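# Move glass graduated cylinder between shelved benches, standing upright

## Task

Pick up the graduated cylinder from the shelved bench close to the door and set it standing upright on the work surface of the shelved bench close to the window. It fails if the cylinder tips over, touches the floor, drops more than a few centimetres or is knocked hard, since it is glass and breaks. It must stay upright without the robot holding it, so open the gripper and move away afterwards. It also fails if the robot falls or finishes leaning.

## Robot and tools

Robot: a Hello Robot Stretch 3 with one arm. It has a two-wheel base 0.33 m long and 0.34 m wide, a lift that rides up a mast, and a telescoping arm that reaches out to the robot's RIGHT. The arm cannot move the gripper forward, so you drive the base for that. The base turns in place about the point between its wheels, which is 0.05 m behind the front edge. With the arm pulled in and the wrist folded, that turn sweeps a circle of radius 0.28 m. An unfolded, level wrist reaches past that circle. A loose object may occasionally get a brief push from outside.

Frames: the base frame has its origin on the floor between the drive wheels, x forward, y left, z up. hand_pose is given in the base frame, at the point where the closed fingertips meet. With all wrist joints at zero, the hand's x axis points up, y points back along the arm toward the mast, and z points to the robot's rear. The odometry frame is the base frame as it was when the scene began. base_odometry heading runs from -3.142 to 3.142, with left positive. Because it counts wheel turns, wheel slip shows up as travel.

execute_actions(actions, cameras): actions is a list holding one action, or an empty list to just read state and images. An action can have base, joints, or both, plus an optional contact_limits. base takes one command at a time. {"translate_m": d} is a forward offset in metres, -1 to 1, with negative meaning backward. {"rotate_rad": d} is a turn offset in radians, -3.2 to 3.2, with left/CCW positive. The base cannot move sideways. Base offsets are measured from the pose in the last reported state. joints is a dict of absolute targets, keyed by name:
- lift_m 0 to 1.1
- arm_m 0 to 0.52 (extension)
- wrist_yaw_rad -1.345 to 4.42 (0 means along the arm, positive turns toward the front, 3.0 is folded over the base)
- wrist_pitch_rad -1.57 to 0.451 (0 is level, negative points the tips down)
- wrist_roll_rad -2.911 to 2.911
- gripper_m -0.089 to 0.179 (larger is wider; the real tip gap is smaller by 0.007 nearly closed up to 0.025 fully open, and is zero below 0.007)
- head_pan_rad -3.953 to 1.73 (-1.57 looks along the arm)
- head_tilt_rad -1.53 to 0.419 (negative looks down)
Any joint or base you leave out may keep driving toward its previous target. contact_limits accepts only arm_m, an effort percentage from 1 to 100. Arm motion stops once that effort is reached, and the cap holds until the next action. Lower values are gentler, but too low stops the arm immediately. cameras accepts head_camera, nav_camera, wrist_camera or all; [] returns no images. An unknown key, an out-of-range value or a bad camera name rejects the whole call. A single action runs at most 15 s.

wait(seconds 0 to 10): sends no new command and returns state and images. zoom_image(camera, region [x0,y0,x1,y1] px, at most 504x504): gives a closer view of that camera's latest image. finished_scene(scene 1 or 2): ends the scene for good and reports success; its result gives the next scene's task. At the start of a new scene, or when resuming, call execute_actions with [] first.

Results: base_status and joint_status report how the last motion ended. done means it arrived; for the base it means the wheels turned the full amount even if they slipped. off_target means it stopped short and may still be pushing. contact_stop, time_out and torque_fault mean the old target is dropped. When the arm or lift hits something firmly it gets contact_stop and goes slack until you command it again. A slack lift can sink under a load, or be pushed up if you close the gripper on a surface. The base, wrist and head have no contact stop and will keep shoving. A wrist servo that is overloaded turns off for 10 s. on_its_own lists joints you did not command; its held at is the target, not the actual position. motor_effort is a percentage, positive toward higher values, with the peak in brackets; it is noisy and biased. An effort at rest outside its normal range suggests a load or a push. lidar_m gives 12 distances in 30° sectors: the 1st is ahead, counting CCW, so the 4th is left, 7th behind and 10th right. The scan plane is 0.17 m high, so it sees table legs but not tops, and it does not see glass. wrist_depth_mm and head_depth_mm are 7x7 grids of median depth (head grid is sideways); glass does not show in them. base_tilt is in degrees. turned_by_wheels and turned_by_imu give the turn since the last result.

Gripper: to hold, command gripper_m below the object's width. To release, open to at least 0.02 above the value where the tips made contact. Neither the reading nor done confirms that you are holding something. Squeezing too hard triggers a stall guard that weakens the grip, and a changed value is needed to squeeze again.

Speed: the base reaches 0.30 m/s and 1.9 rad/s only when lift_m < 0.30, arm_m < 0.03 and wrist_yaw_rad > 2.54. Otherwise it is limited to 0.10 m/s and 0.63 rad/s.

Safety: fold or unfold the wrist only with lift_m between 0.32 and 0.95, pitch at -0.4 and roll near 0. Once folded, the lift may go down to 0.25. If yaw is below -0.4, keep pitch at -0.5 or lower. If the arm pushes on something solid while the gripper is above about 0.45 m, the robot can tip, and a second push after a contact stop makes that more likely. Do not drive while holding or pushing against something fixed, and watch for snagging on furniture, especially when reversing. If the robot leans, reverse the last move in small steps, free the gripper, and lower the lift to about 0.2. Lower the glass gently onto the surface, open the gripper, and back away.

Each tool is called after ">>>" by a JSON object that holds its "fn" and its "kwargs".

## Session

>>> {"fn": "execute_actions", "kwargs": {"actions": []}}

Scene clock: 0.00 s.
base_odometry: x=+0.000 y=+0.000 heading=+0.000 (m, m, rad; odometry frame)
turned_by_wheels: +0.000 (rad since the last result)
turned_by_imu: +0.000 (rad since the last result)
base_tilt: forward=+0.6 right=-2.5 (deg)
lidar_m: 2.68 1.81 1.80 1.91 2.03 1.37 1.79 0.89 0.89 1.00 1.64 1.99
head_depth_mm: 1682 2641 2725 2745 2732 2764 2278 / 1736 2838 2933 3009 2983 2984 2300 / 1881 2826 3220 3229 3320 3247 2325 / 1873 2800 3341 3260 3209 3070 2325 / 1857 2737 2940 2887 2818 2821 2328 / 1850 2598 2622 2618 2619 2583 2350 / 1827 2408 2423 2441 2404 2388 2285
base_status: not commanded
joint_positions: lift_m=+0.469 arm_m=-0.001 wrist_yaw_rad=+3.109 wrist_pitch_rad=-0.469 wrist_roll_rad=-0.001 gripper_m=+0.037 head_pan_rad=-0.003 head_tilt_rad=-0.013
joint_status: not commanded
motor_effort: left_wheel=-1 right_wheel=+0 lift_m=+22 arm_m=+0 wrist_yaw_rad=+0 wrist_pitch_rad=+4 wrist_roll_rad=-1 gripper_m=+1 head_pan_rad=+1 head_tilt_rad=+2 (%)
hand_pose: x=-0.0140 y=+0.0734 z=+0.4698 quat_wxyz=(+0.176, +0.690, +0.153, +0.685) (m; base frame)
wrist_depth_mm: - - - - - - - / - - - - - - - / - - - - - - - / - - 972 975 995 961 954 / 829 827 822 821 828 808 790 / 710 705 704 695 670 671 688 / 626 609 618 619 602 591 596
pictures: head_camera (sideways: a quarter turn clockwise sets it upright), nav_camera (sideways: a quarter turn counterclockwise sets it upright), wrist_camera
Images, in order (width x height): head_camera 896x504, nav_camera 672x504, wrist_camera 644x364.

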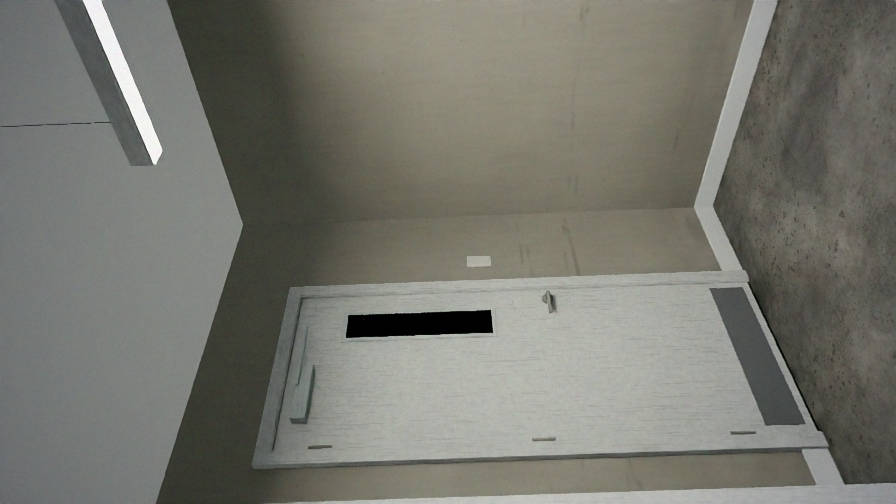

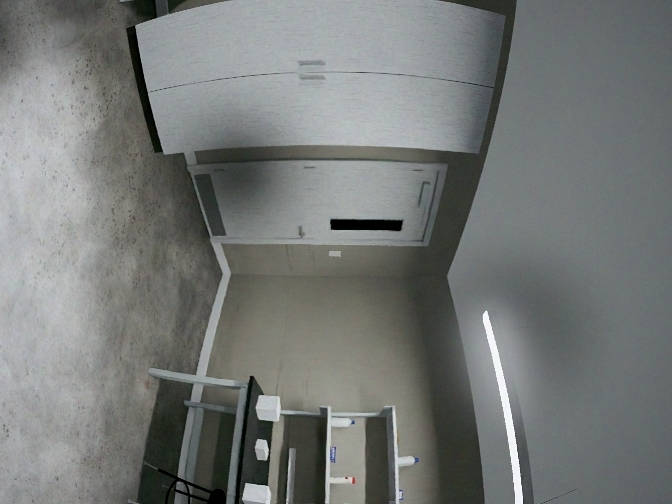

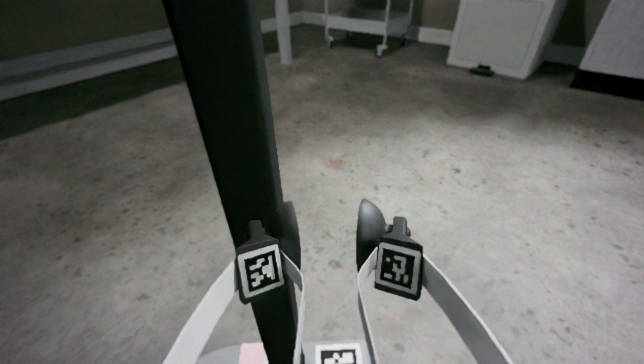

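>>> {"fn": "execute_actions", "kwargs": {"actions": [{"joints": {"head_pan_rad": -0.9, "head_tilt_rad": -0.3}}], "cameras": ["head_camera", "nav_camera"]}}

Scene clock: 3.97 s.
base_odometry: x=+0.000 y=+0.000 heading=+0.000 (m, m, rad; odometry frame)
turned_by_wheels: +0.000 (rad since the last result)
turned_by_imu: +0.001 (rad since the last result)
base_tilt: forward=+0.7 right=-2.6 (deg)
lidar_m: 2.69 1.80 1.80 1.90 2.03 1.37 1.79 0.89 0.88 1.00 1.64 1.98
head_depth_mm: 2428 2557 2690 2806 2782 2022 1557 / 2422 2515 2685 2744 2577 2013 1572 / 2386 2470 2554 2277 2703 2021 1572 / 2347 2452 2560 2201 2690 2059 1590 / 2304 2426 2485 2132 2620 2054 1596 / 2258 2370 2487 2152 2712 2079 1603 / 2254 2337 2432 2096 2701 2123 1609
base_status: not commanded
joint_positions: lift_m=+0.469 arm_m=-0.001 wrist_yaw_rad=+3.109 wrist_pitch_rad=-0.469 wrist_roll_rad=-0.001 gripper_m=+0.037 head_pan_rad=-0.893 head_tilt_rad=-0.296
joint_status: all done
motor_effort: left_wheel=+0(0) right_wheel=+0(0) lift_m=+21(22) arm_m=+0(0) wrist_yaw_rad=+0(1) wrist_pitch_rad=+4(4) wrist_roll_rad=+0(0) gripper_m=+1(0) head_pan_rad=-2(33) head_tilt_rad=-2(20) (%)
hand_pose: x=-0.0140 y=+0.0734 z=+0.4698 quat_wxyz=(+0.176, +0.690, +0.153, +0.685) (m; base frame)
wrist_depth_mm: - - - - - - - / - - - - - - - / - - - - - - - / - - 1000 998 - - 982 / 834 835 811 817 875 790 801 / 716 710 705 679 668 685 684 / 629 609 621 620 601 604 589
pictures: head_camera (sideways: a quarter turn clockwise sets it upright), nav_camera (sideways: a quarter turn counterclockwise sets it upright)
camera_calibration (this result's frames):
head_camera: T_world_to_cam=[[-0.138618, 0.236921, -0.961589, 1.2712], [0.766915, 0.640016, 0.0471358, -0.0636809], [0.6266, -0.730923, -0.270416, 0.300352], [0, 0, 0, 1]] pos_world=[0.0368485, -0.0408837, 1.30659]
nav_camera: T_world_to_cam=[[0.19141, -0.226642, 0.954985, -1.20498], [-0.748773, -0.662787, -0.0072171, 0.0679487], [0.634587, -0.713685, -0.296568, 0.336277], [0, 0, 0, 1]] pos_world=[0.0681276, 0.0119318, 1.25096]
Images, in order (width x height): head_camera 896x504, nav_camera 672x504.

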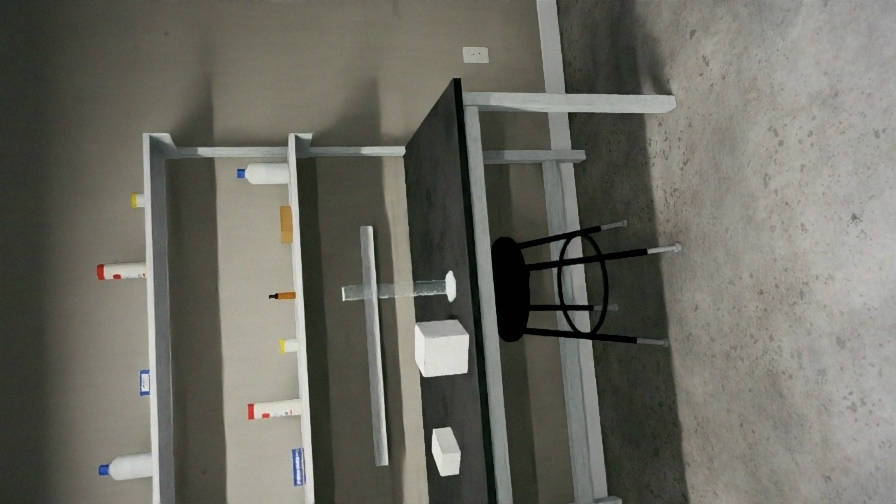

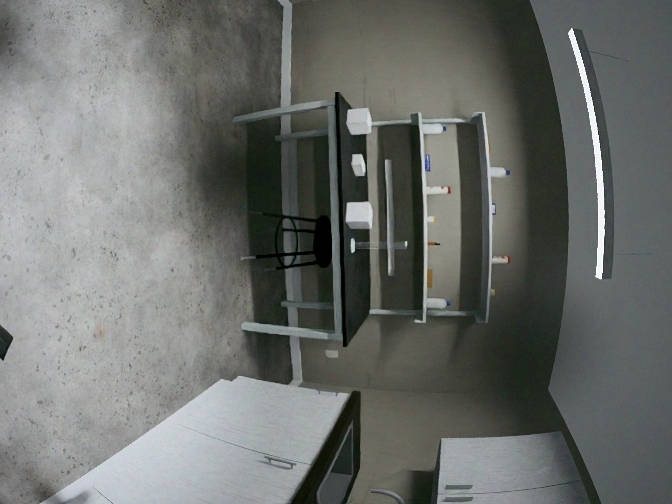

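>>> {"fn": "execute_actions", "kwargs": {"actions": [{"joints": {"head_pan_rad": -2.6, "head_tilt_rad": -0.3}}], "cameras": ["head_camera", "nav_camera"]}}

>>> {"fn": "execute_actions", "kwargs": {"actions": [{"joints": {"head_pan_rad": -3.9, "head_tilt_rad": -0.3}}], "cameras": ["head_camera", "nav_camera"]}}

Scene clock: 7.40 s.
base_odometry: x=+0.000 y=+0.000 heading=+0.000 (m, m, rad; odometry frame)
turned_by_wheels: +0.000 (rad since the last result)
turned_by_imu: +0.000 (rad since the last result)
base_tilt: forward=+0.8 right=-2.6 (deg)
lidar_m: 2.68 1.80 1.80 1.91 2.03 1.37 1.79 0.89 0.89 1.00 1.64 1.98
head_depth_mm: 1481 1550 1630 1734 1806 1919 1549 / 1437 1500 1577 1670 1766 1853 1553 / 1385 1460 1542 1621 1702 1812 1571 / 1353 1421 1484 1559 974 1018 1072 / 1030 1072 1173 1150 943 984 1038 / 999 1049 1387 1120 925 948 1001 / 977 1024 1375 1094 907 918 973
base_status: not commanded
joint_positions: lift_m=+0.469 arm_m=-0.001 wrist_yaw_rad=+3.109 wrist_pitch_rad=-0.469 wrist_roll_rad=-0.001 gripper_m=+0.037 head_pan_rad=-2.593 head_tilt_rad=-0.296
joint_status: all done
motor_effort: left_wheel=-1(0) right_wheel=+0(0) lift_m=+22(22) arm_m=+0(0) wrist_yaw_rad=+1(0) wrist_pitch_rad=+4(3) wrist_roll_rad=-1(1) gripper_m=+0(0) head_pan_rad=-2(33) head_tilt_rad=-2(2) (%)
hand_pose: x=-0.0140 y=+0.0734 z=+0.4698 quat_wxyz=(+0.176, +0.690, +0.153, +0.685) (m; base frame)
wrist_depth_mm: - - - - - - - / - - - - - - - / - - - - - - - / - - - - 977 964 966 / 848 832 817 818 857 825 809 / 709 715 696 688 672 691 684 / 607 606 617 618 593 598 594
pictures: head_camera (sideways: a quarter turn clockwise sets it upright), nav_camera (sideways: a quarter turn counterclockwise sets it upright)
camera_calibration (this result's frames):
head_camera: T_world_to_cam=[[0.253029, 0.107073, -0.961515, 1.26872], [0.535858, -0.842991, 0.0471405, -0.0622776], [-0.805501, -0.527164, -0.270677, 0.309427], [0, 0, 0, 1]] pos_world=[-0.0384057, -0.0252253, 1.30658]
nav_camera: T_world_to_cam=[[-0.249636, -0.160749, 0.954904, -1.20219], [-0.560787, 0.827929, -0.00722972, 0.0668184], [-0.78943, -0.537302, -0.296826, 0.345301], [0, 0, 0, 1]] pos_world=[0.00995236, -0.0630407, 1.25095]
Images, in order (width x height): head_camera 896x504, nav_camera 672x504.

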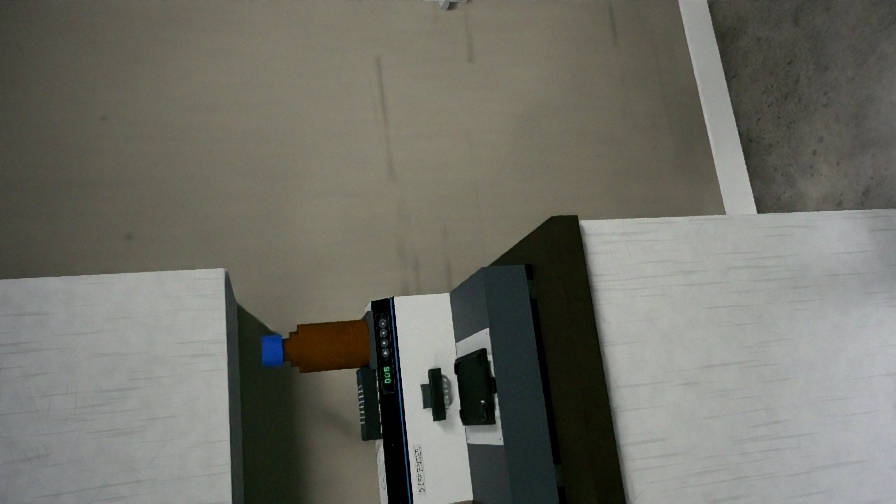

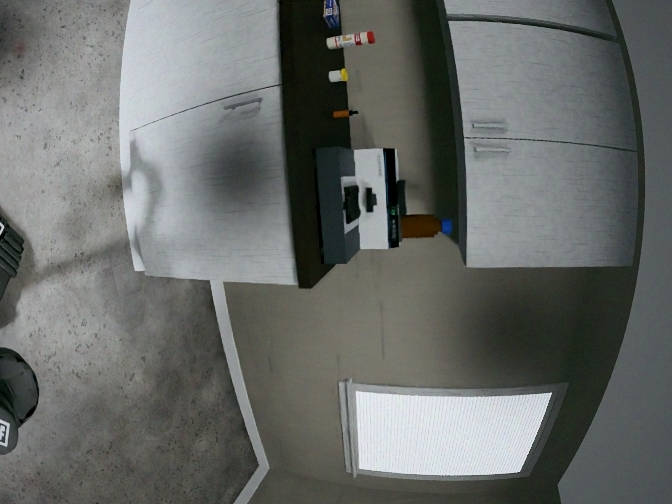

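Scene clock: 8.63 s.
base_odometry: x=+0.000 y=+0.000 heading=+0.000 (m, m, rad; odometry frame)
turned_by_wheels: +0.000 (rad since the last result)
turned_by_imu: +0.000 (rad since the last result)
base_tilt: forward=+0.7 right=-2.7 (deg)
lidar_m: 2.69 1.81 1.80 1.91 2.03 1.37 1.79 0.89 0.89 1.00 1.64 1.99
head_depth_mm: - - - - - - - / 1853 1969 2073 1416 2284 2018 1553 / 1869 1960 2045 1584 2310 2035 1569 / 1871 1975 2088 1651 2287 1950 1575 / 1854 2021 2109 2176 2341 2054 1590 / 1889 1996 2084 2223 2338 2082 1599 / 1905 1978 2114 2214 2334 2073 1602
base_status: not commanded
joint_positions: lift_m=+0.469 arm_m=-0.001 wrist_yaw_rad=+3.109 wrist_pitch_rad=-0.469 wrist_roll_rad=-0.001 gripper_m=+0.037 head_pan_rad=-3.893 head_tilt_rad=-0.296
joint_status: all done
motor_effort: left_wheel=-1(0) right_wheel=+0(0) lift_m=+22(22) arm_m=+0(0) wrist_yaw_rad=+1(1) wrist_pitch_rad=+4(4) wrist_roll_rad=-1(0) gripper_m=+1(1) head_pan_rad=-2(33) head_tilt_rad=-2(2) (%)
hand_pose: x=-0.0140 y=+0.0734 z=+0.4698 quat_wxyz=(+0.176, +0.690, +0.153, +0.685) (m; base frame)
wrist_depth_mm: - - - - - - - / - - - - - - - / - - - - - - - / - - - - - 975 986 / 835 828 821 802 825 788 813 / 700 695 703 706 671 692 697 / 615 619 629 621 595 597 590
pictures: head_camera (sideways: a quarter turn clockwise sets it upright), nav_camera (sideways: a quarter turn counterclockwise sets it upright)
camera_calibration (this result's frames):
head_camera: T_world_to_cam=[[0.170876, -0.215184, -0.961508, 1.26921], [-0.668929, -0.74183, 0.047141, -0.054929], [-0.72342, 0.635125, -0.270703, 0.308961], [0, 0, 0, 1]] pos_world=[-0.0301114, 0.0361361, 1.30658]
nav_camera: T_world_to_cam=[[-0.221688, 0.197556, 0.954896, -1.20235], [0.647746, 0.761822, -0.00723101, 0.059448], [-0.728889, 0.616927, -0.296853, 0.344966], [0, 0, 0, 1]] pos_world=[-0.0536118, -0.0205764, 1.25095]
Images, in order (width x height): head_camera 896x504, nav_camera 672x504.

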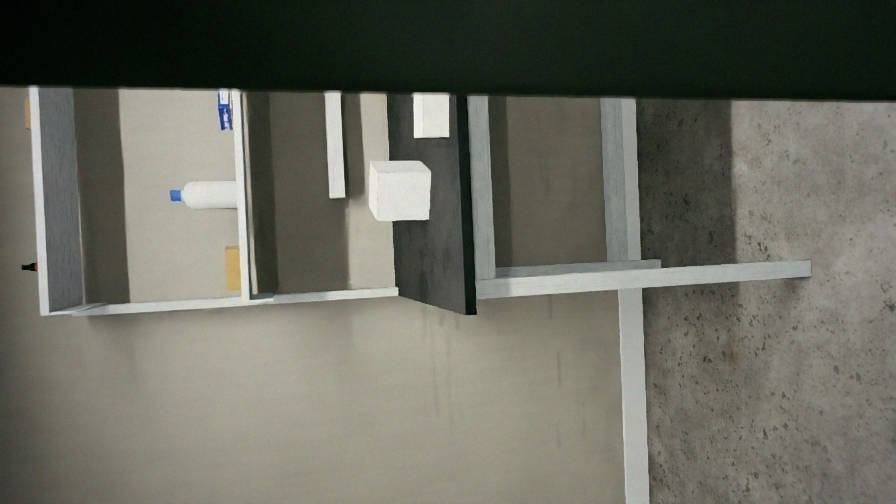

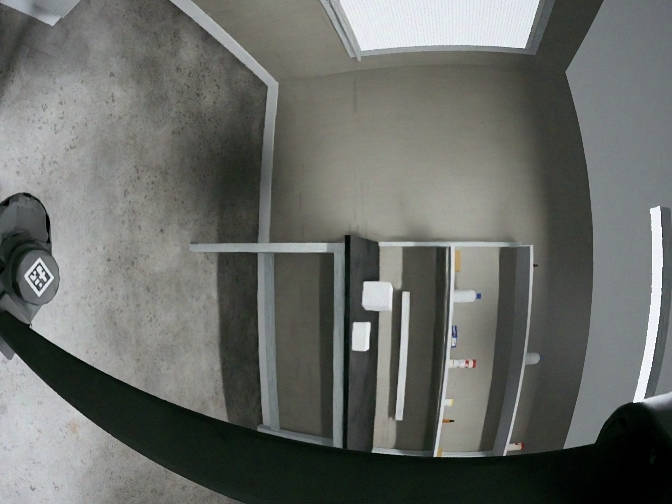

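>>> {"fn": "execute_actions", "kwargs": {"actions": [{"base": {"rotate_rad": -0.79}, "joints": {"lift_m": 0.28, "wrist_pitch_rad": -0.4, "head_pan_rad": 0.0, "head_tilt_rad": -0.4}}], "cameras": ["head_camera", "nav_camera"]}}

Scene clock: 31.90 s.
base_odometry: x=+0.000 y=+0.000 heading=-0.790 (m, m, rad; odometry frame)
turned_by_wheels: -0.790 (rad since the last result)
turned_by_imu: -0.788 (rad since the last result)
base_tilt: forward=+0.7 right=-2.6 (deg)
lidar_m: 2.23 1.98 1.91 1.80 1.86 1.91 1.37 2.19 1.58 0.89 0.91 1.19
head_depth_mm: 2289 2427 2591 2784 2257 1775 1418 / 2262 2424 2532 2770 2370 1781 1429 / 2258 2384 2529 2688 2390 1806 1443 / 2247 2379 2535 2249 2403 1814 1437 / 2199 2354 2506 2746 2480 1807 1454 / 2173 2353 2479 2693 2481 1823 1458 / 2211 2383 2447 2624 2359 1857 1473
base_status: done
joint_positions: lift_m=+0.280 arm_m=-0.001 wrist_yaw_rad=+3.109 wrist_pitch_rad=-0.418 wrist_roll_rad=-0.001 gripper_m=+0.037 head_pan_rad=-0.007 head_tilt_rad=-0.395
joint_status: all done
motor_effort: left_wheel=+1(6) right_wheel=-2(6) lift_m=+15(18) arm_m=+0(1) wrist_yaw_rad=+1(0) wrist_pitch_rad=+5(6) wrist_roll_rad=+0(1) gripper_m=+0(0) head_pan_rad=+4(36) head_tilt_rad=-2(12) (%)
hand_pose: x=-0.0138 y=+0.0801 z=+0.2929 quat_wxyz=(+0.159, +0.693, +0.136, +0.690) (m; base frame)
wrist_depth_mm: - - - - - - - / - - - - - - - / - - - 953 961 953 952 / 761 763 743 744 726 714 718 / 609 607 608 596 622 583 579 / 505 520 - - - 487 484 / 448 - - - 424 420 416
pictures: head_camera (sideways: a quarter turn clockwise sets it upright), nav_camera (sideways: a quarter turn counterclockwise sets it upright)
camera_calibration (this result's frames):
head_camera: T_world_to_cam=[[-0.365129, 0.0432928, -0.92995, 1.23127], [-0.00542484, 0.998802, 0.0486281, -0.0609062], [0.930941, 0.0228004, -0.364457, 0.420886], [0, 0, 0, 1]] pos_world=[0.0574226, -0.00206816, 1.30138]
nav_camera: T_world_to_cam=[[0.389803, 0.00409368, 0.920889, -1.16169], [0.0383502, -0.999195, -0.0117915, 0.0691013], [0.920099, 0.0399126, -0.389646, 0.455669], [0, 0, 0, 1]] pos_world=[0.0309175, 0.0556143, 1.24815]
Images, in order (width x height): head_camera 896x504, nav_camera 672x504.

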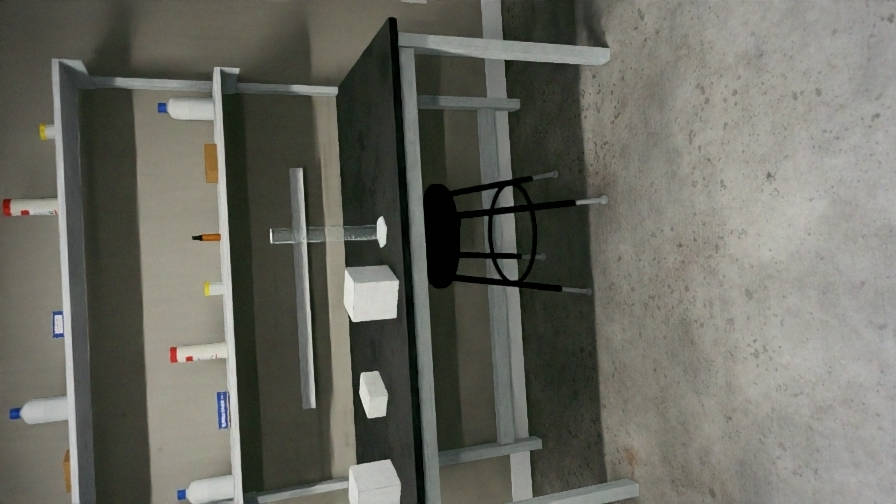

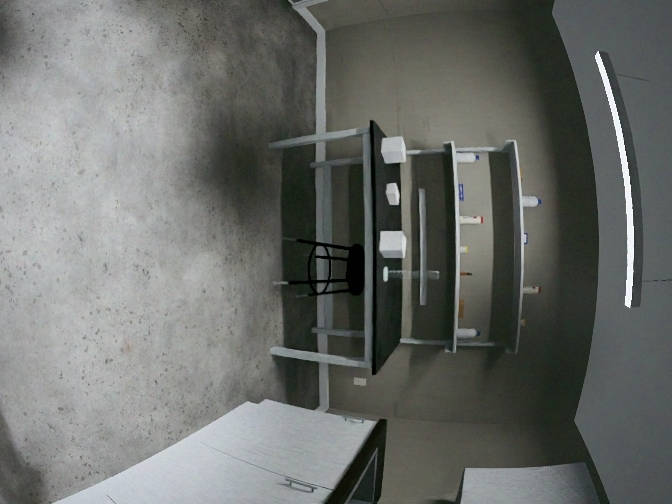

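>>> {"fn": "execute_actions", "kwargs": {"actions": [{"base": {"translate_m": 1.0}, "joints": {"head_tilt_rad": -0.6}}], "cameras": ["head_camera"]}}

>>> {"fn": "execute_actions", "kwargs": {"actions": [{"base": {"translate_m": 0.3}}], "cameras": ["head_camera"]}}

Scene clock: 41.03 s.
base_odometry: x=+0.704 y=-0.710 heading=-0.790 (m, m, rad; odometry frame)
turned_by_wheels: +0.000 (rad since the last result)
turned_by_imu: +0.000 (rad since the last result)
base_tilt: forward=+0.6 right=-2.6 (deg)
lidar_m: 0.94 1.19 1.15 1.87 1.91 2.70 2.38 1.25 0.87 0.82 0.84 1.03
head_depth_mm: 1328 1524 1387 1008 1806 1467 1240 / 1322 1507 1395 1015 1841 1481 1246 / 1348 1459 1414 1008 1659 1492 1252 / 1322 1465 1432 999 1740 1506 1253 / 1309 1449 1457 962 1820 1520 1269 / 1328 1465 1478 976 1815 1514 1273 / 1281 1430 1512 1026 1836 1529 1286
base_status: done
joint_positions: lift_m=+0.280 arm_m=-0.001 wrist_yaw_rad=+3.109 wrist_pitch_rad=-0.418 wrist_roll_rad=-0.001 gripper_m=+0.037 head_pan_rad=-0.007 head_tilt_rad=-0.593
joint_status: all done
motor_effort: left_wheel=+2(8) right_wheel=-3(7) lift_m=+15(15) arm_m=+0(0) wrist_yaw_rad=+1(0) wrist_pitch_rad=+5(5) wrist_roll_rad=+0(1) gripper_m=+0(0) head_pan_rad=+3(4) head_tilt_rad=-3(19) (%)
hand_pose: x=-0.0138 y=+0.0801 z=+0.2930 quat_wxyz=(+0.158, +0.693, +0.136, +0.690) (m; base frame)
wrist_depth_mm: - - - - - - - / - - - - - - - / - - - 983 965 939 933 / 761 754 733 743 736 713 722 / 608 608 602 593 605 586 592 / 509 516 - - - 491 483 / 447 - - - 421 416 425
pictures: head_camera (sideways: a quarter turn clockwise sets it upright)
camera_calibration (this result's frames):
head_camera: T_world_to_cam=[[-0.541057, 0.0443998, -0.839813, 1.11477], [0.00409232, 0.998733, 0.0501651, -0.0629525], [0.840976, 0.0237054, -0.540553, 0.650575], [0, 0, 0, 1]] pos_world=[0.056292, -0.00204476, 1.29102]
Images, in order (width x height): head_camera 896x504.

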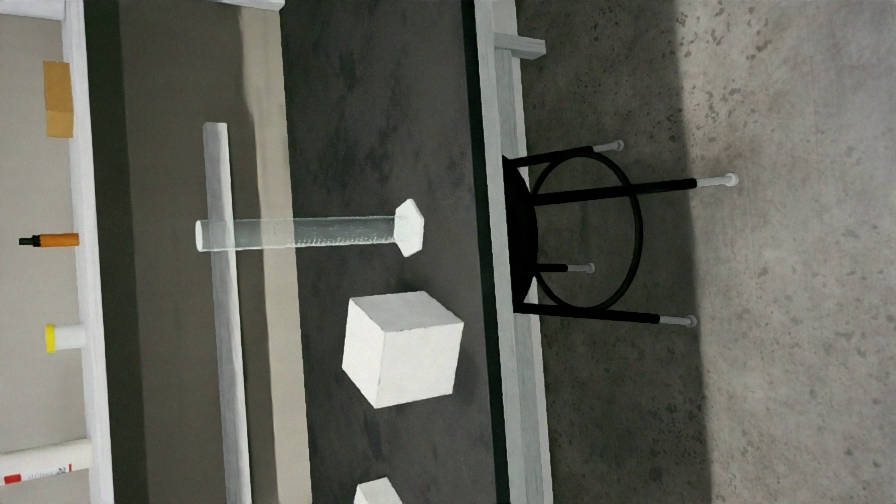

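Scene clock: 43.87 s.
base_odometry: x=+0.915 y=-0.923 heading=-0.790 (m, m, rad; odometry frame)
turned_by_wheels: +0.000 (rad since the last result)
turned_by_imu: +0.000 (rad since the last result)
base_tilt: forward=+0.7 right=-2.6 (deg)
lidar_m: 0.64 0.76 0.97 2.15 1.93 2.53 2.67 1.22 0.85 0.81 0.80 0.79
head_depth_mm: 1068 1228 1307 965 742 1437 1238 / 1073 1200 1313 970 746 1406 1254 / 1072 1196 1298 981 754 1412 1225 / 1065 1204 1288 999 759 1420 1263 / 1055 1191 1295 1002 718 1401 1263 / 1048 1182 1294 1010 699 1444 1273 / 1052 1185 1288 1026 745 1413 1279
base_status: done
joint_positions: lift_m=+0.280 arm_m=-0.001 wrist_yaw_rad=+3.109 wrist_pitch_rad=-0.418 wrist_roll_rad=-0.001 gripper_m=+0.037 head_pan_rad=-0.007 head_tilt_rad=-0.594
joint_status: not commanded
motor_effort: left_wheel=+2(7) right_wheel=-3(7) lift_m=+16(16) arm_m=+0(0) wrist_yaw_rad=+0(1) wrist_pitch_rad=+5(5) wrist_roll_rad=-1(0) gripper_m=+1(0) head_pan_rad=+3(3) head_tilt_rad=-3(3) (%)
hand_pose: x=-0.0138 y=+0.0801 z=+0.2930 quat_wxyz=(+0.158, +0.694, +0.135, +0.690) (m; base frame)
wrist_depth_mm: - - - - - - - / - - - - - - - / - - - 990 964 942 914 / 762 760 759 735 721 711 726 / 614 602 602 584 613 592 584 / 507 524 - - - 492 493 / 449 - - - 427 419 420
pictures: head_camera (sideways: a quarter turn clockwise sets it upright)
camera_calibration (this result's frames):
head_camera: T_world_to_cam=[[-0.541312, 0.0443975, -0.839649, 1.11455], [0.00410003, 0.998732, 0.050166, -0.0629536], [0.840812, 0.0237128, -0.540808, 0.650907], [0, 0, 0, 1]] pos_world=[0.0562887, -0.00204437, 1.29101]
Images, in order (width x height): head_camera 896x504.

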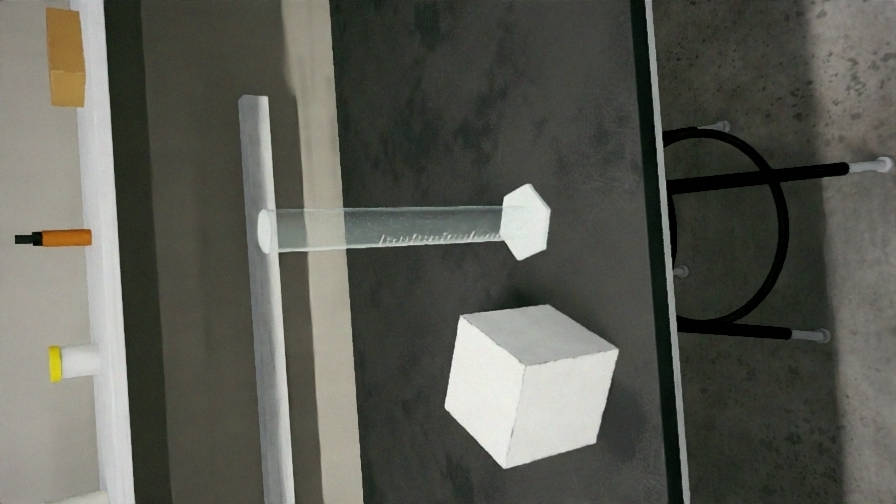

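>>> {"fn": "execute_actions", "kwargs": {"actions": [{"base": {"rotate_rad": 1.6}, "joints": {"lift_m": 0.84, "head_pan_rad": -1.57, "head_tilt_rad": -0.6}}], "cameras": ["head_camera"]}}

>>> {"fn": "execute_actions", "kwargs": {"actions": [{"joints": {"wrist_yaw_rad": 0.0, "gripper_m": 0.12}}], "cameras": ["head_camera", "wrist_camera"]}}

Scene clock: 68.60 s.
base_odometry: x=+0.915 y=-0.923 heading=+0.810 (m, m, rad; odometry frame)
turned_by_wheels: +1.600 (rad since the last result)
turned_by_imu: +1.597 (rad since the last result)
base_tilt: forward=+0.7 right=-2.6 (deg)
lidar_m: 1.94 1.94 2.63 2.67 1.17 0.84 0.81 0.79 0.81 0.64 1.22 0.97
head_depth_mm: 1053 1198 1292 963 739 1434 1306 / 1065 1183 1298 974 746 1405 1295 / 1047 1186 1300 981 753 1378 1238 / 1080 1209 1302 991 757 1452 1291 / 1053 1203 1296 757 702 1394 1278 / 1064 1203 1308 1009 720 1438 1271 / 913 1208 1316 1026 778 1449 1272
base_status: done
joint_positions: lift_m=+0.840 arm_m=-0.001 wrist_yaw_rad=+3.109 wrist_pitch_rad=-0.418 wrist_roll_rad=-0.001 gripper_m=+0.037 head_pan_rad=-1.563 head_tilt_rad=-0.594
joint_status: all done
motor_effort: left_wheel=-3(9) right_wheel=+4(9) lift_m=+27(28) arm_m=+0(0) wrist_yaw_rad=+0(0) wrist_pitch_rad=+5(5) wrist_roll_rad=+0(0) gripper_m=+1(1) head_pan_rad=-2(33) head_tilt_rad=-3(3) (%)
hand_pose: x=-0.0138 y=+0.0802 z=+0.8524 quat_wxyz=(+0.158, +0.694, +0.135, +0.690) (m; base frame)
wrist_depth_mm: - - - - - - - / 947 - - - - - - / 976 - - - - - - / 952 - - - - - - / 921 - - - - - - / 941 - - - - - - / 978 - - - - - 977
pictures: head_camera (sideways: a quarter turn clockwise sets it upright)
camera_calibration (this result's frames):
head_camera: T_world_to_cam=[[0.0363953, 0.541909, -0.839649, 1.11103], [0.998684, 0.0106556, 0.050166, -0.0690206], [0.0361324, -0.84037, -0.540808, 0.655816], [0, 0, 0, 1]] pos_world=[0.00479736, -0.0502134, 1.29101]
Images, in order (width x height): head_camera 896x504.

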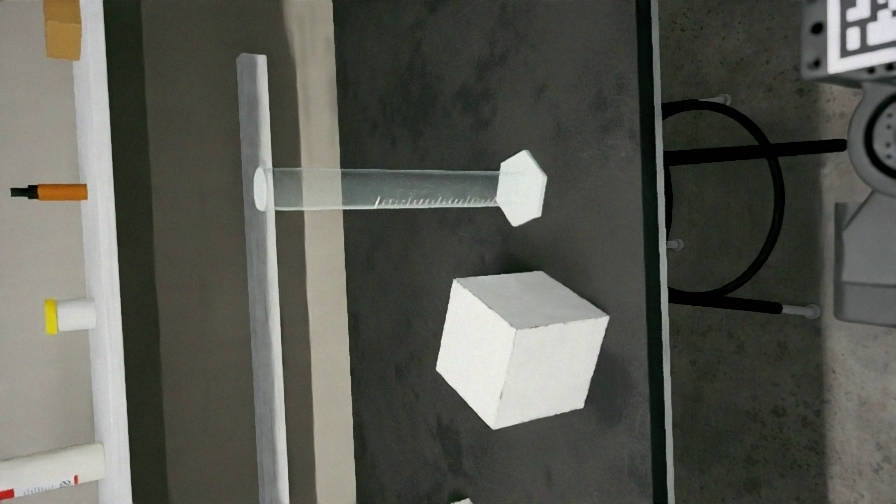

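Scene clock: 71.17 s.
base_odometry: x=+0.915 y=-0.923 heading=+0.810 (m, m, rad; odometry frame)
turned_by_wheels: +0.000 (rad since the last result)
turned_by_imu: +0.000 (rad since the last result)
base_tilt: forward=+0.7 right=-2.6 (deg)
lidar_m: 1.93 1.94 2.63 2.67 1.17 0.84 0.80 0.79 0.81 0.64 1.22 0.97
head_depth_mm: 1054 1201 1290 961 739 1429 1311 / 1074 1192 1300 971 748 1440 1297 / 1054 1183 1297 975 751 974 - / 1082 1198 1300 990 758 1434 1253 / 1050 1207 1300 758 704 1394 1260 / 1072 1199 1305 1014 721 1436 1269 / 915 1198 1317 1025 777 1451 1284
base_status: not commanded
joint_positions: lift_m=+0.840 arm_m=-0.001 wrist_yaw_rad=+0.002 wrist_pitch_rad=-0.418 wrist_roll_rad=-0.001 gripper_m=+0.120 head_pan_rad=-1.563 head_tilt_rad=-0.594
joint_status: all done
motor_effort: left_wheel=-3(3) right_wheel=+4(4) lift_m=+27(27) arm_m=+0(1) wrist_yaw_rad=-1(2) wrist_pitch_rad=+5(5) wrist_roll_rad=+0(1) gripper_m=+1(82) head_pan_rad=-3(2) head_tilt_rad=-3(3) (%)
hand_pose: x=-0.0210 y=-0.3686 z=+0.8524 quat_wxyz=(+0.692, +0.148, -0.691, -0.146) (m; base frame)
wrist_depth_mm: 950 963 965 989 959 989 - / 589 339 356 729 702 696 669 / 529 372 378 484 485 472 469 / 392 383 370 377 371 369 361 / 346 402 408 411 417 - - / - - - - - - - / - - - 987 - - 623
pictures: head_camera (sideways: a quarter turn clockwise sets it upright), wrist_camera
camera_calibration (this result's frames):
head_camera: T_world_to_cam=[[0.0363953, 0.541909, -0.839649, 1.11103], [0.998684, 0.0106556, 0.050166, -0.0690206], [0.0361324, -0.84037, -0.540808, 0.655816], [0, 0, 0, 1]] pos_world=[0.00479736, -0.0502134, 1.29101]
wrist_camera: T_world_to_cam=[[-0.999564, 0.0119274, -0.0269921, 0.0121924], [0.0290314, 0.561508, -0.826962, 0.946239], [0.00529274, -0.827385, -0.56161, 0.341176], [0, 0, 0, 1]] pos_world=[-0.0170893, -0.249183, 0.97444]
Images, in order (width x height): head_camera 896x504, wrist_camera 644x364.

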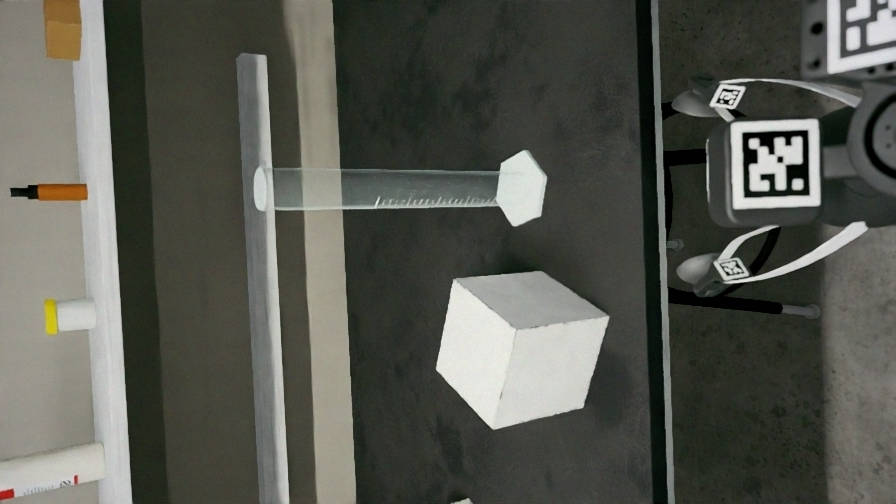

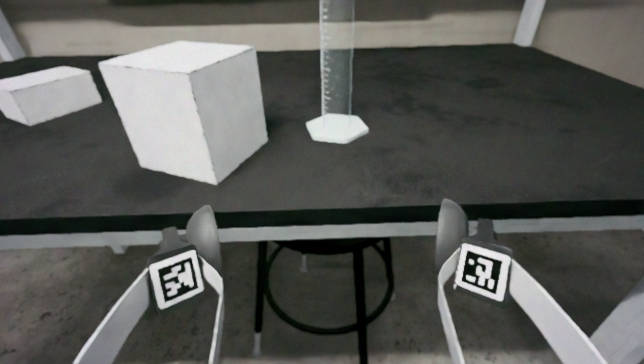

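>>> {"fn": "execute_actions", "kwargs": {"actions": [{"base": {"translate_m": -0.02}, "joints": {"wrist_pitch_rad": 0.0, "arm_m": 0.15}}], "cameras": ["head_camera", "wrist_camera"]}}

Scene clock: 78.87 s.
base_odometry: x=+0.901 y=-0.938 heading=+0.810 (m, m, rad; odometry frame)
turned_by_wheels: +0.000 (rad since the last result)
turned_by_imu: +0.001 (rad since the last result)
base_tilt: forward=+0.7 right=-2.6 (deg)
lidar_m: 1.95 1.96 2.66 3.32 1.14 0.82 0.79 0.77 0.78 0.63 0.77 0.98
head_depth_mm: 898 1207 1288 964 - - 1229 / 1066 1188 1296 1011 - - 1243 / 1062 1190 1299 1002 - - 1224 / 1075 1202 1287 1031 756 1420 1238 / 1050 1208 1292 998 716 1392 1264 / 1068 1203 1302 967 716 1431 1269 / 919 1200 1309 1028 776 1445 1285
base_status: done
joint_positions: lift_m=+0.840 arm_m=+0.150 wrist_yaw_rad=+0.001 wrist_pitch_rad=-0.021 wrist_roll_rad=-0.001 gripper_m=+0.120 head_pan_rad=-1.563 head_tilt_rad=-0.594
joint_status: all done
motor_effort: left_wheel=-3(7) right_wheel=+3(5) lift_m=+27(27) arm_m=+4(7) wrist_yaw_rad=+0(1) wrist_pitch_rad=+6(7) wrist_roll_rad=+0(0) gripper_m=+1(1) head_pan_rad=-2(2) head_tilt_rad=-3(3) (%)
hand_pose: x=-0.0213 y=-0.5504 z=+0.9490 quat_wxyz=(+0.708, +0.008, -0.707, -0.007) (m; base frame)
wrist_depth_mm: 636 650 658 675 698 735 645 / 864 864 884 896 885 907 898 / 904 917 918 916 918 914 931 / 958 942 959 950 953 959 981 / 738 734 696 682 685 687 641 / 242 246 471 479 466 451 458 / 197 234 350 354 366 360 357
pictures: head_camera (sideways: a quarter turn clockwise sets it upright), wrist_camera
camera_calibration (this result's frames):
head_camera: T_world_to_cam=[[0.0364631, 0.541904, -0.839649, 1.11103], [0.998685, 0.0105308, 0.050166, -0.0690206], [0.0360273, -0.840374, -0.540808, 0.655816], [0, 0, 0, 1]] pos_world=[0.00479108, -0.0502132, 1.29101]
wrist_camera: T_world_to_cam=[[-0.99954, 0.00155634, -0.0303006, 0.0141692], [0.0300081, 0.198148, -0.979713, 1.07315], [0.00447924, -0.980171, -0.198104, -0.184036], [0, 0, 0, 1]] pos_world=[-0.0172162, -0.393052, 1.01535]
Images, in order (width x height): head_camera 896x504, wrist_camera 644x364.

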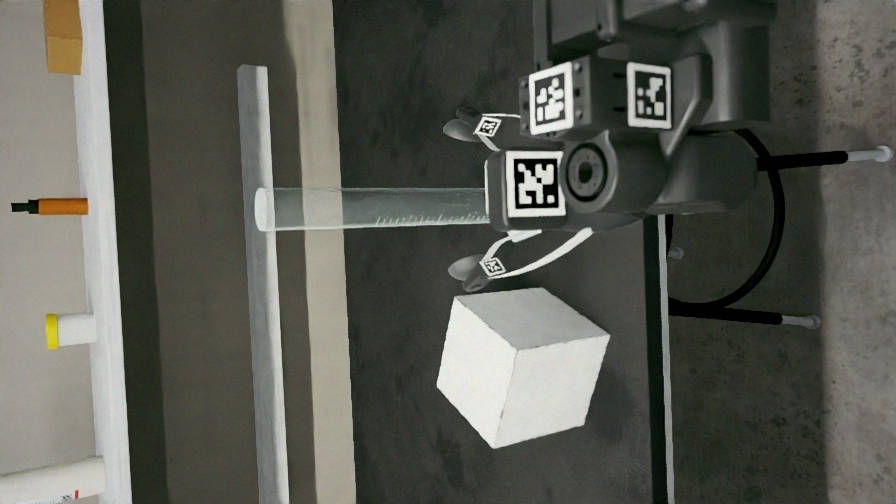

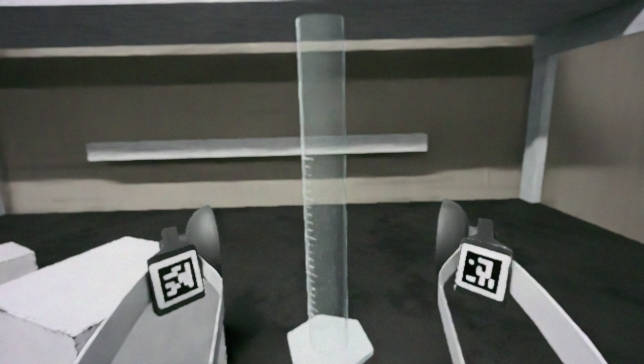

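>>> {"fn": "execute_actions", "kwargs": {"actions": [{"joints": {"arm_m": 0.288}, "contact_limits": {"arm_m": 20}}], "cameras": ["head_camera", "wrist_camera"]}}

Scene clock: 85.73 s.
base_odometry: x=+0.901 y=-0.938 heading=+0.810 (m, m, rad; odometry frame)
turned_by_wheels: +0.000 (rad since the last result)
turned_by_imu: +0.001 (rad since the last result)
base_tilt: forward=+0.6 right=-2.6 (deg)
lidar_m: 1.95 1.96 2.66 3.31 1.14 0.82 0.79 0.78 0.78 0.63 0.77 0.98
head_depth_mm: 900 1207 1286 1047 - 1428 1233 / 1062 1184 1294 - 698 1417 1252 / 1051 1188 1299 - 703 1381 1221 / 1084 1204 1296 952 758 1430 1235 / 1053 1202 1296 997 712 1385 1261 / 1066 1197 1305 971 714 1442 1270 / 922 1200 1323 1029 778 1450 1279
base_status: not commanded
joint_positions: lift_m=+0.840 arm_m=+0.288 wrist_yaw_rad=+0.001 wrist_pitch_rad=-0.020 wrist_roll_rad=-0.001 gripper_m=+0.120 head_pan_rad=-1.563 head_tilt_rad=-0.594
joint_status: all done
motor_effort: left_wheel=-3(3) right_wheel=+4(3) lift_m=+26(26) arm_m=+4(3) wrist_yaw_rad=-1(0) wrist_pitch_rad=+6(6) wrist_roll_rad=-1(0) gripper_m=+0(0) head_pan_rad=-1(2) head_tilt_rad=-3(3) (%)
contact_limits: arm_m 20 (drawing in: default 28, maximum 46; extending or still: default 39, maximum 63)
hand_pose: x=-0.0213 y=-0.6884 z=+0.9490 quat_wxyz=(+0.708, +0.008, -0.707, -0.007) (m; base frame)
wrist_depth_mm: 640 652 673 685 723 756 668 / 747 756 761 751 769 760 766 / 786 785 758 765 768 788 779 / 787 795 799 821 802 826 814 / 730 737 698 679 688 685 658 / 497 521 465 473 471 457 462 / 384 373 370 363 360 354 355
pictures: head_camera (sideways: a quarter turn clockwise sets it upright), wrist_camera
camera_calibration (this result's frames):
head_camera: T_world_to_cam=[[0.0364753, 0.541903, -0.839649, 1.11103], [0.998686, 0.0105081, 0.050166, -0.0690206], [0.0360082, -0.840375, -0.540808, 0.655816], [0, 0, 0, 1]] pos_world=[0.00478995, -0.0502132, 1.29101]
wrist_camera: T_world_to_cam=[[-0.99954, 0.00161137, -0.0303013, 0.0144084], [0.0300209, 0.197865, -0.979769, 1.10043], [0.0044168, -0.980228, -0.197822, -0.319603], [0, 0, 0, 1]] pos_world=[-0.0172225, -0.531044, 1.01538]
Images, in order (width x height): head_camera 896x504, wrist_camera 644x364.

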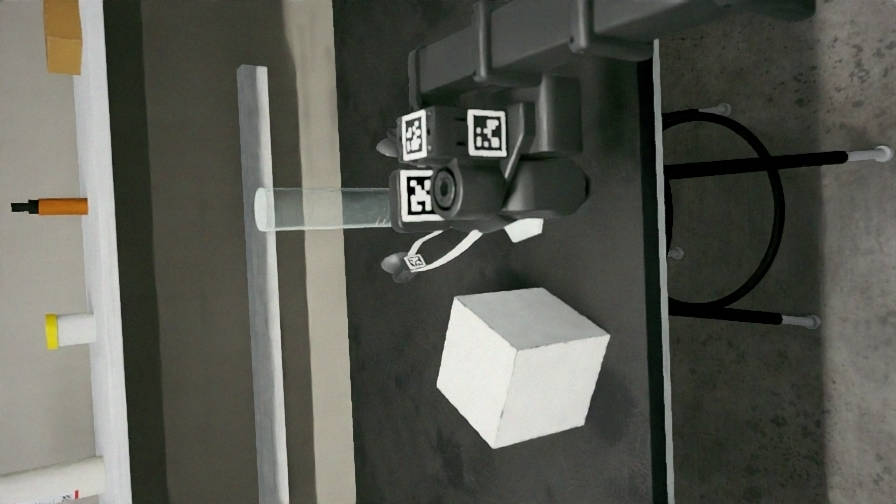

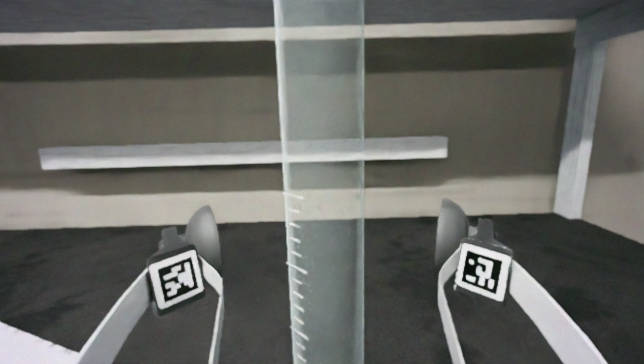

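>>> {"fn": "zoom_image", "kwargs": {"camera": "wrist_camera", "region": [180, 160, 480, 330]}}

Region (180, 160, 480, 330) of wrist_camera's 644x364 image, scaled by 1.680; it fills the top 286 rows of this view, and the rest is white.

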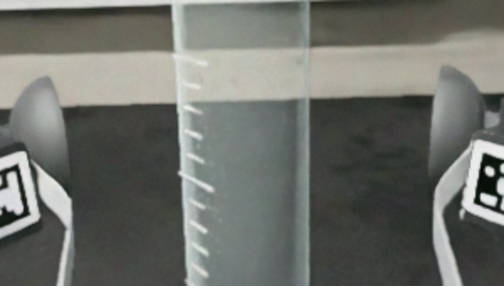

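>>> {"fn": "execute_actions", "kwargs": {"actions": [{"joints": {"gripper_m": 0.066, "arm_m": 0.292}, "contact_limits": {"arm_m": 20}}], "cameras": ["head_camera", "wrist_camera"]}}

Scene clock: 94.63 s.
base_odometry: x=+0.901 y=-0.938 heading=+0.810 (m, m, rad; odometry frame)
turned_by_wheels: +0.000 (rad since the last result)
turned_by_imu: +0.001 (rad since the last result)
base_tilt: forward=+0.6 right=-2.6 (deg)
lidar_m: 1.95 1.96 2.66 3.32 1.14 0.82 0.79 0.77 0.78 0.63 0.77 0.98
head_depth_mm: 905 1200 1292 1045 - 1432 1229 / 1072 1186 1299 - 701 1417 1252 / 1051 1188 1300 - 705 1372 1228 / 1079 1202 1300 988 757 1437 1231 / 1047 1204 1296 996 715 1399 1266 / 1063 1202 1308 975 717 1435 1268 / 920 1206 1313 1019 778 1444 1270
base_status: not commanded
joint_positions: lift_m=+0.840 arm_m=+0.292 wrist_yaw_rad=+0.001 wrist_pitch_rad=-0.020 wrist_roll_rad=-0.001 gripper_m=+0.066 head_pan_rad=-1.563 head_tilt_rad=-0.594
joint_status: all done
motor_effort: left_wheel=-3(3) right_wheel=+3(3) lift_m=+26(26) arm_m=+4(6) wrist_yaw_rad=+0(1) wrist_pitch_rad=+6(6) wrist_roll_rad=-1(0) gripper_m=+1(80) head_pan_rad=-2(3) head_tilt_rad=-3(3) (%)
contact_limits: arm_m 20 (drawing in: default 28, maximum 46; extending or still: default 39, maximum 63)
hand_pose: x=-0.0213 y=-0.6924 z=+0.9490 quat_wxyz=(+0.708, +0.008, -0.707, -0.007) (m; base frame)
wrist_depth_mm: 627 639 678 701 738 732 653 / 736 752 750 745 773 763 763 / 751 758 770 783 777 779 787 / 789 782 793 804 802 808 818 / 743 733 808 686 723 664 651 / 502 490 457 480 439 462 456 / 378 371 374 362 364 355 351
pictures: head_camera (sideways: a quarter turn clockwise sets it upright), wrist_camera
camera_calibration (this result's frames):
head_camera: T_world_to_cam=[[0.0364753, 0.541903, -0.839649, 1.11103], [0.998686, 0.0105081, 0.050166, -0.0690206], [0.0360082, -0.840375, -0.540808, 0.655816], [0, 0, 0, 1]] pos_world=[0.00478995, -0.0502132, 1.29101]
wrist_camera: T_world_to_cam=[[-0.99954, 0.00161126, -0.0303013, 0.0144148], [0.0300209, 0.197865, -0.979769, 1.10122], [0.0044169, -0.980228, -0.197822, -0.323521], [0, 0, 0, 1]] pos_world=[-0.0172225, -0.535041, 1.01538]
Images, in order (width x height): head_camera 896x504, wrist_camera 644x364.

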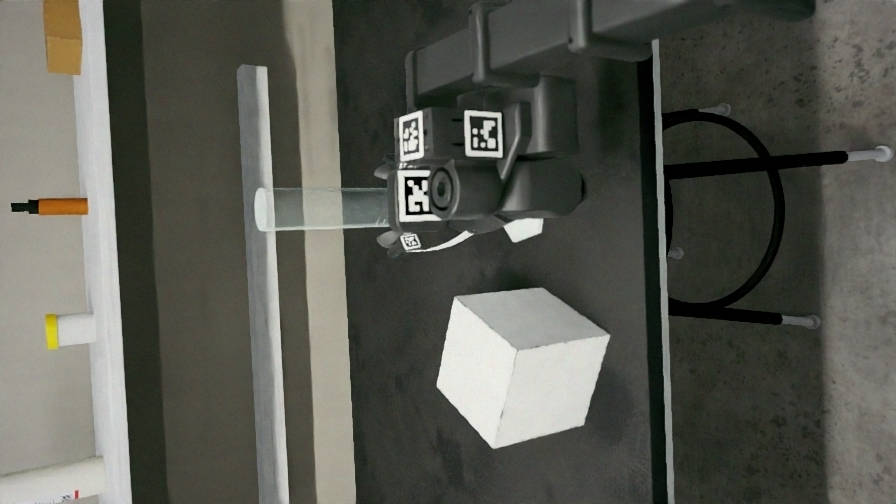

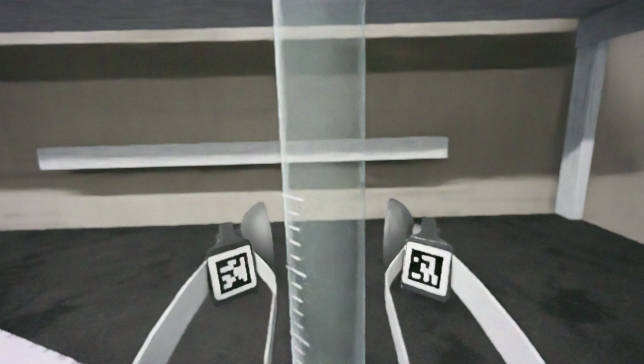

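>>> {"fn": "execute_actions", "kwargs": {"actions": [{"joints": {"gripper_m": 0.0}}], "cameras": ["head_camera", "wrist_camera"]}}

Scene clock: 102.83 s.
base_odometry: x=+0.901 y=-0.938 heading=+0.810 (m, m, rad; odometry frame)
turned_by_wheels: +0.000 (rad since the last result)
turned_by_imu: +0.001 (rad since the last result)
base_tilt: forward=+0.7 right=-2.6 (deg)
lidar_m: 1.96 1.96 2.66 3.33 1.15 0.82 0.78 0.77 0.78 0.63 0.77 0.98
head_depth_mm: 902 1202 1283 1045 - 1443 1229 / 1067 1185 1296 - 699 1416 1252 / 1054 1188 1299 - 707 1376 1221 / 1075 1205 1298 988 759 1434 1230 / 1054 1200 1293 997 713 1391 1262 / 1063 1200 1312 972 715 1444 1279 / 921 1206 1308 1019 775 1450 1284
base_status: not commanded
joint_positions: lift_m=+0.840 arm_m=+0.292 wrist_yaw_rad=+0.001 wrist_pitch_rad=-0.020 wrist_roll_rad=-0.001 gripper_m=+0.001 head_pan_rad=-1.563 head_tilt_rad=-0.594
joint_status: all done
motor_effort: left_wheel=-2(3) right_wheel=+3(3) lift_m=+27(27) arm_m=+4(4) wrist_yaw_rad=+0(1) wrist_pitch_rad=+6(6) wrist_roll_rad=-1(1) gripper_m=-16(88) head_pan_rad=-1(1) head_tilt_rad=-3(3) (%)
hand_pose: x=-0.0212 y=-0.6924 z=+0.9490 quat_wxyz=(+0.708, +0.008, -0.707, -0.007) (m; base frame)
wrist_depth_mm: 628 658 676 692 735 730 647 / 745 739 745 753 769 739 751 / 773 767 782 759 780 795 783 / 795 812 813 778 817 804 804 / 737 735 736 697 747 658 652 / 498 498 461 475 447 468 456 / 379 373 369 366 359 357 350
pictures: head_camera (sideways: a quarter turn clockwise sets it upright), wrist_camera
camera_calibration (this result's frames):
head_camera: T_world_to_cam=[[0.0364753, 0.541903, -0.839649, 1.11103], [0.998686, 0.0105081, 0.050166, -0.0690206], [0.0360082, -0.840375, -0.540808, 0.655816], [0, 0, 0, 1]] pos_world=[0.00478995, -0.0502132, 1.29101]
wrist_camera: T_world_to_cam=[[-0.99954, 0.00129233, -0.0303037, 0.0142778], [0.0299601, 0.197875, -0.979769, 1.10122], [0.00473014, -0.980226, -0.197822, -0.323514], [0, 0, 0, 1]] pos_world=[-0.0171912, -0.53504, 1.01538]
Images, in order (width x height): head_camera 896x504, wrist_camera 644x364.

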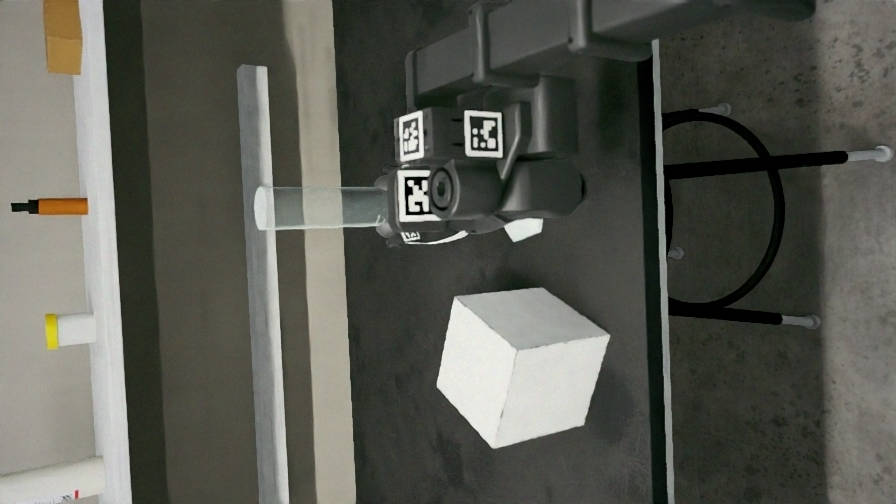

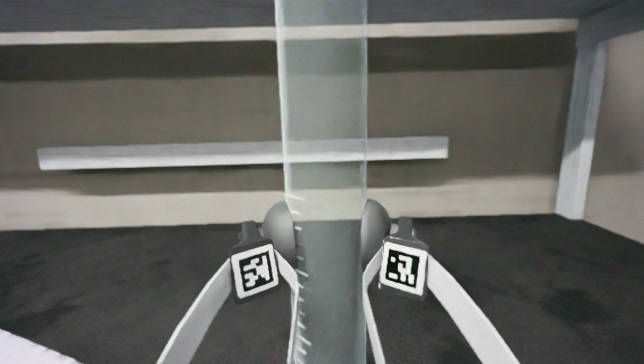

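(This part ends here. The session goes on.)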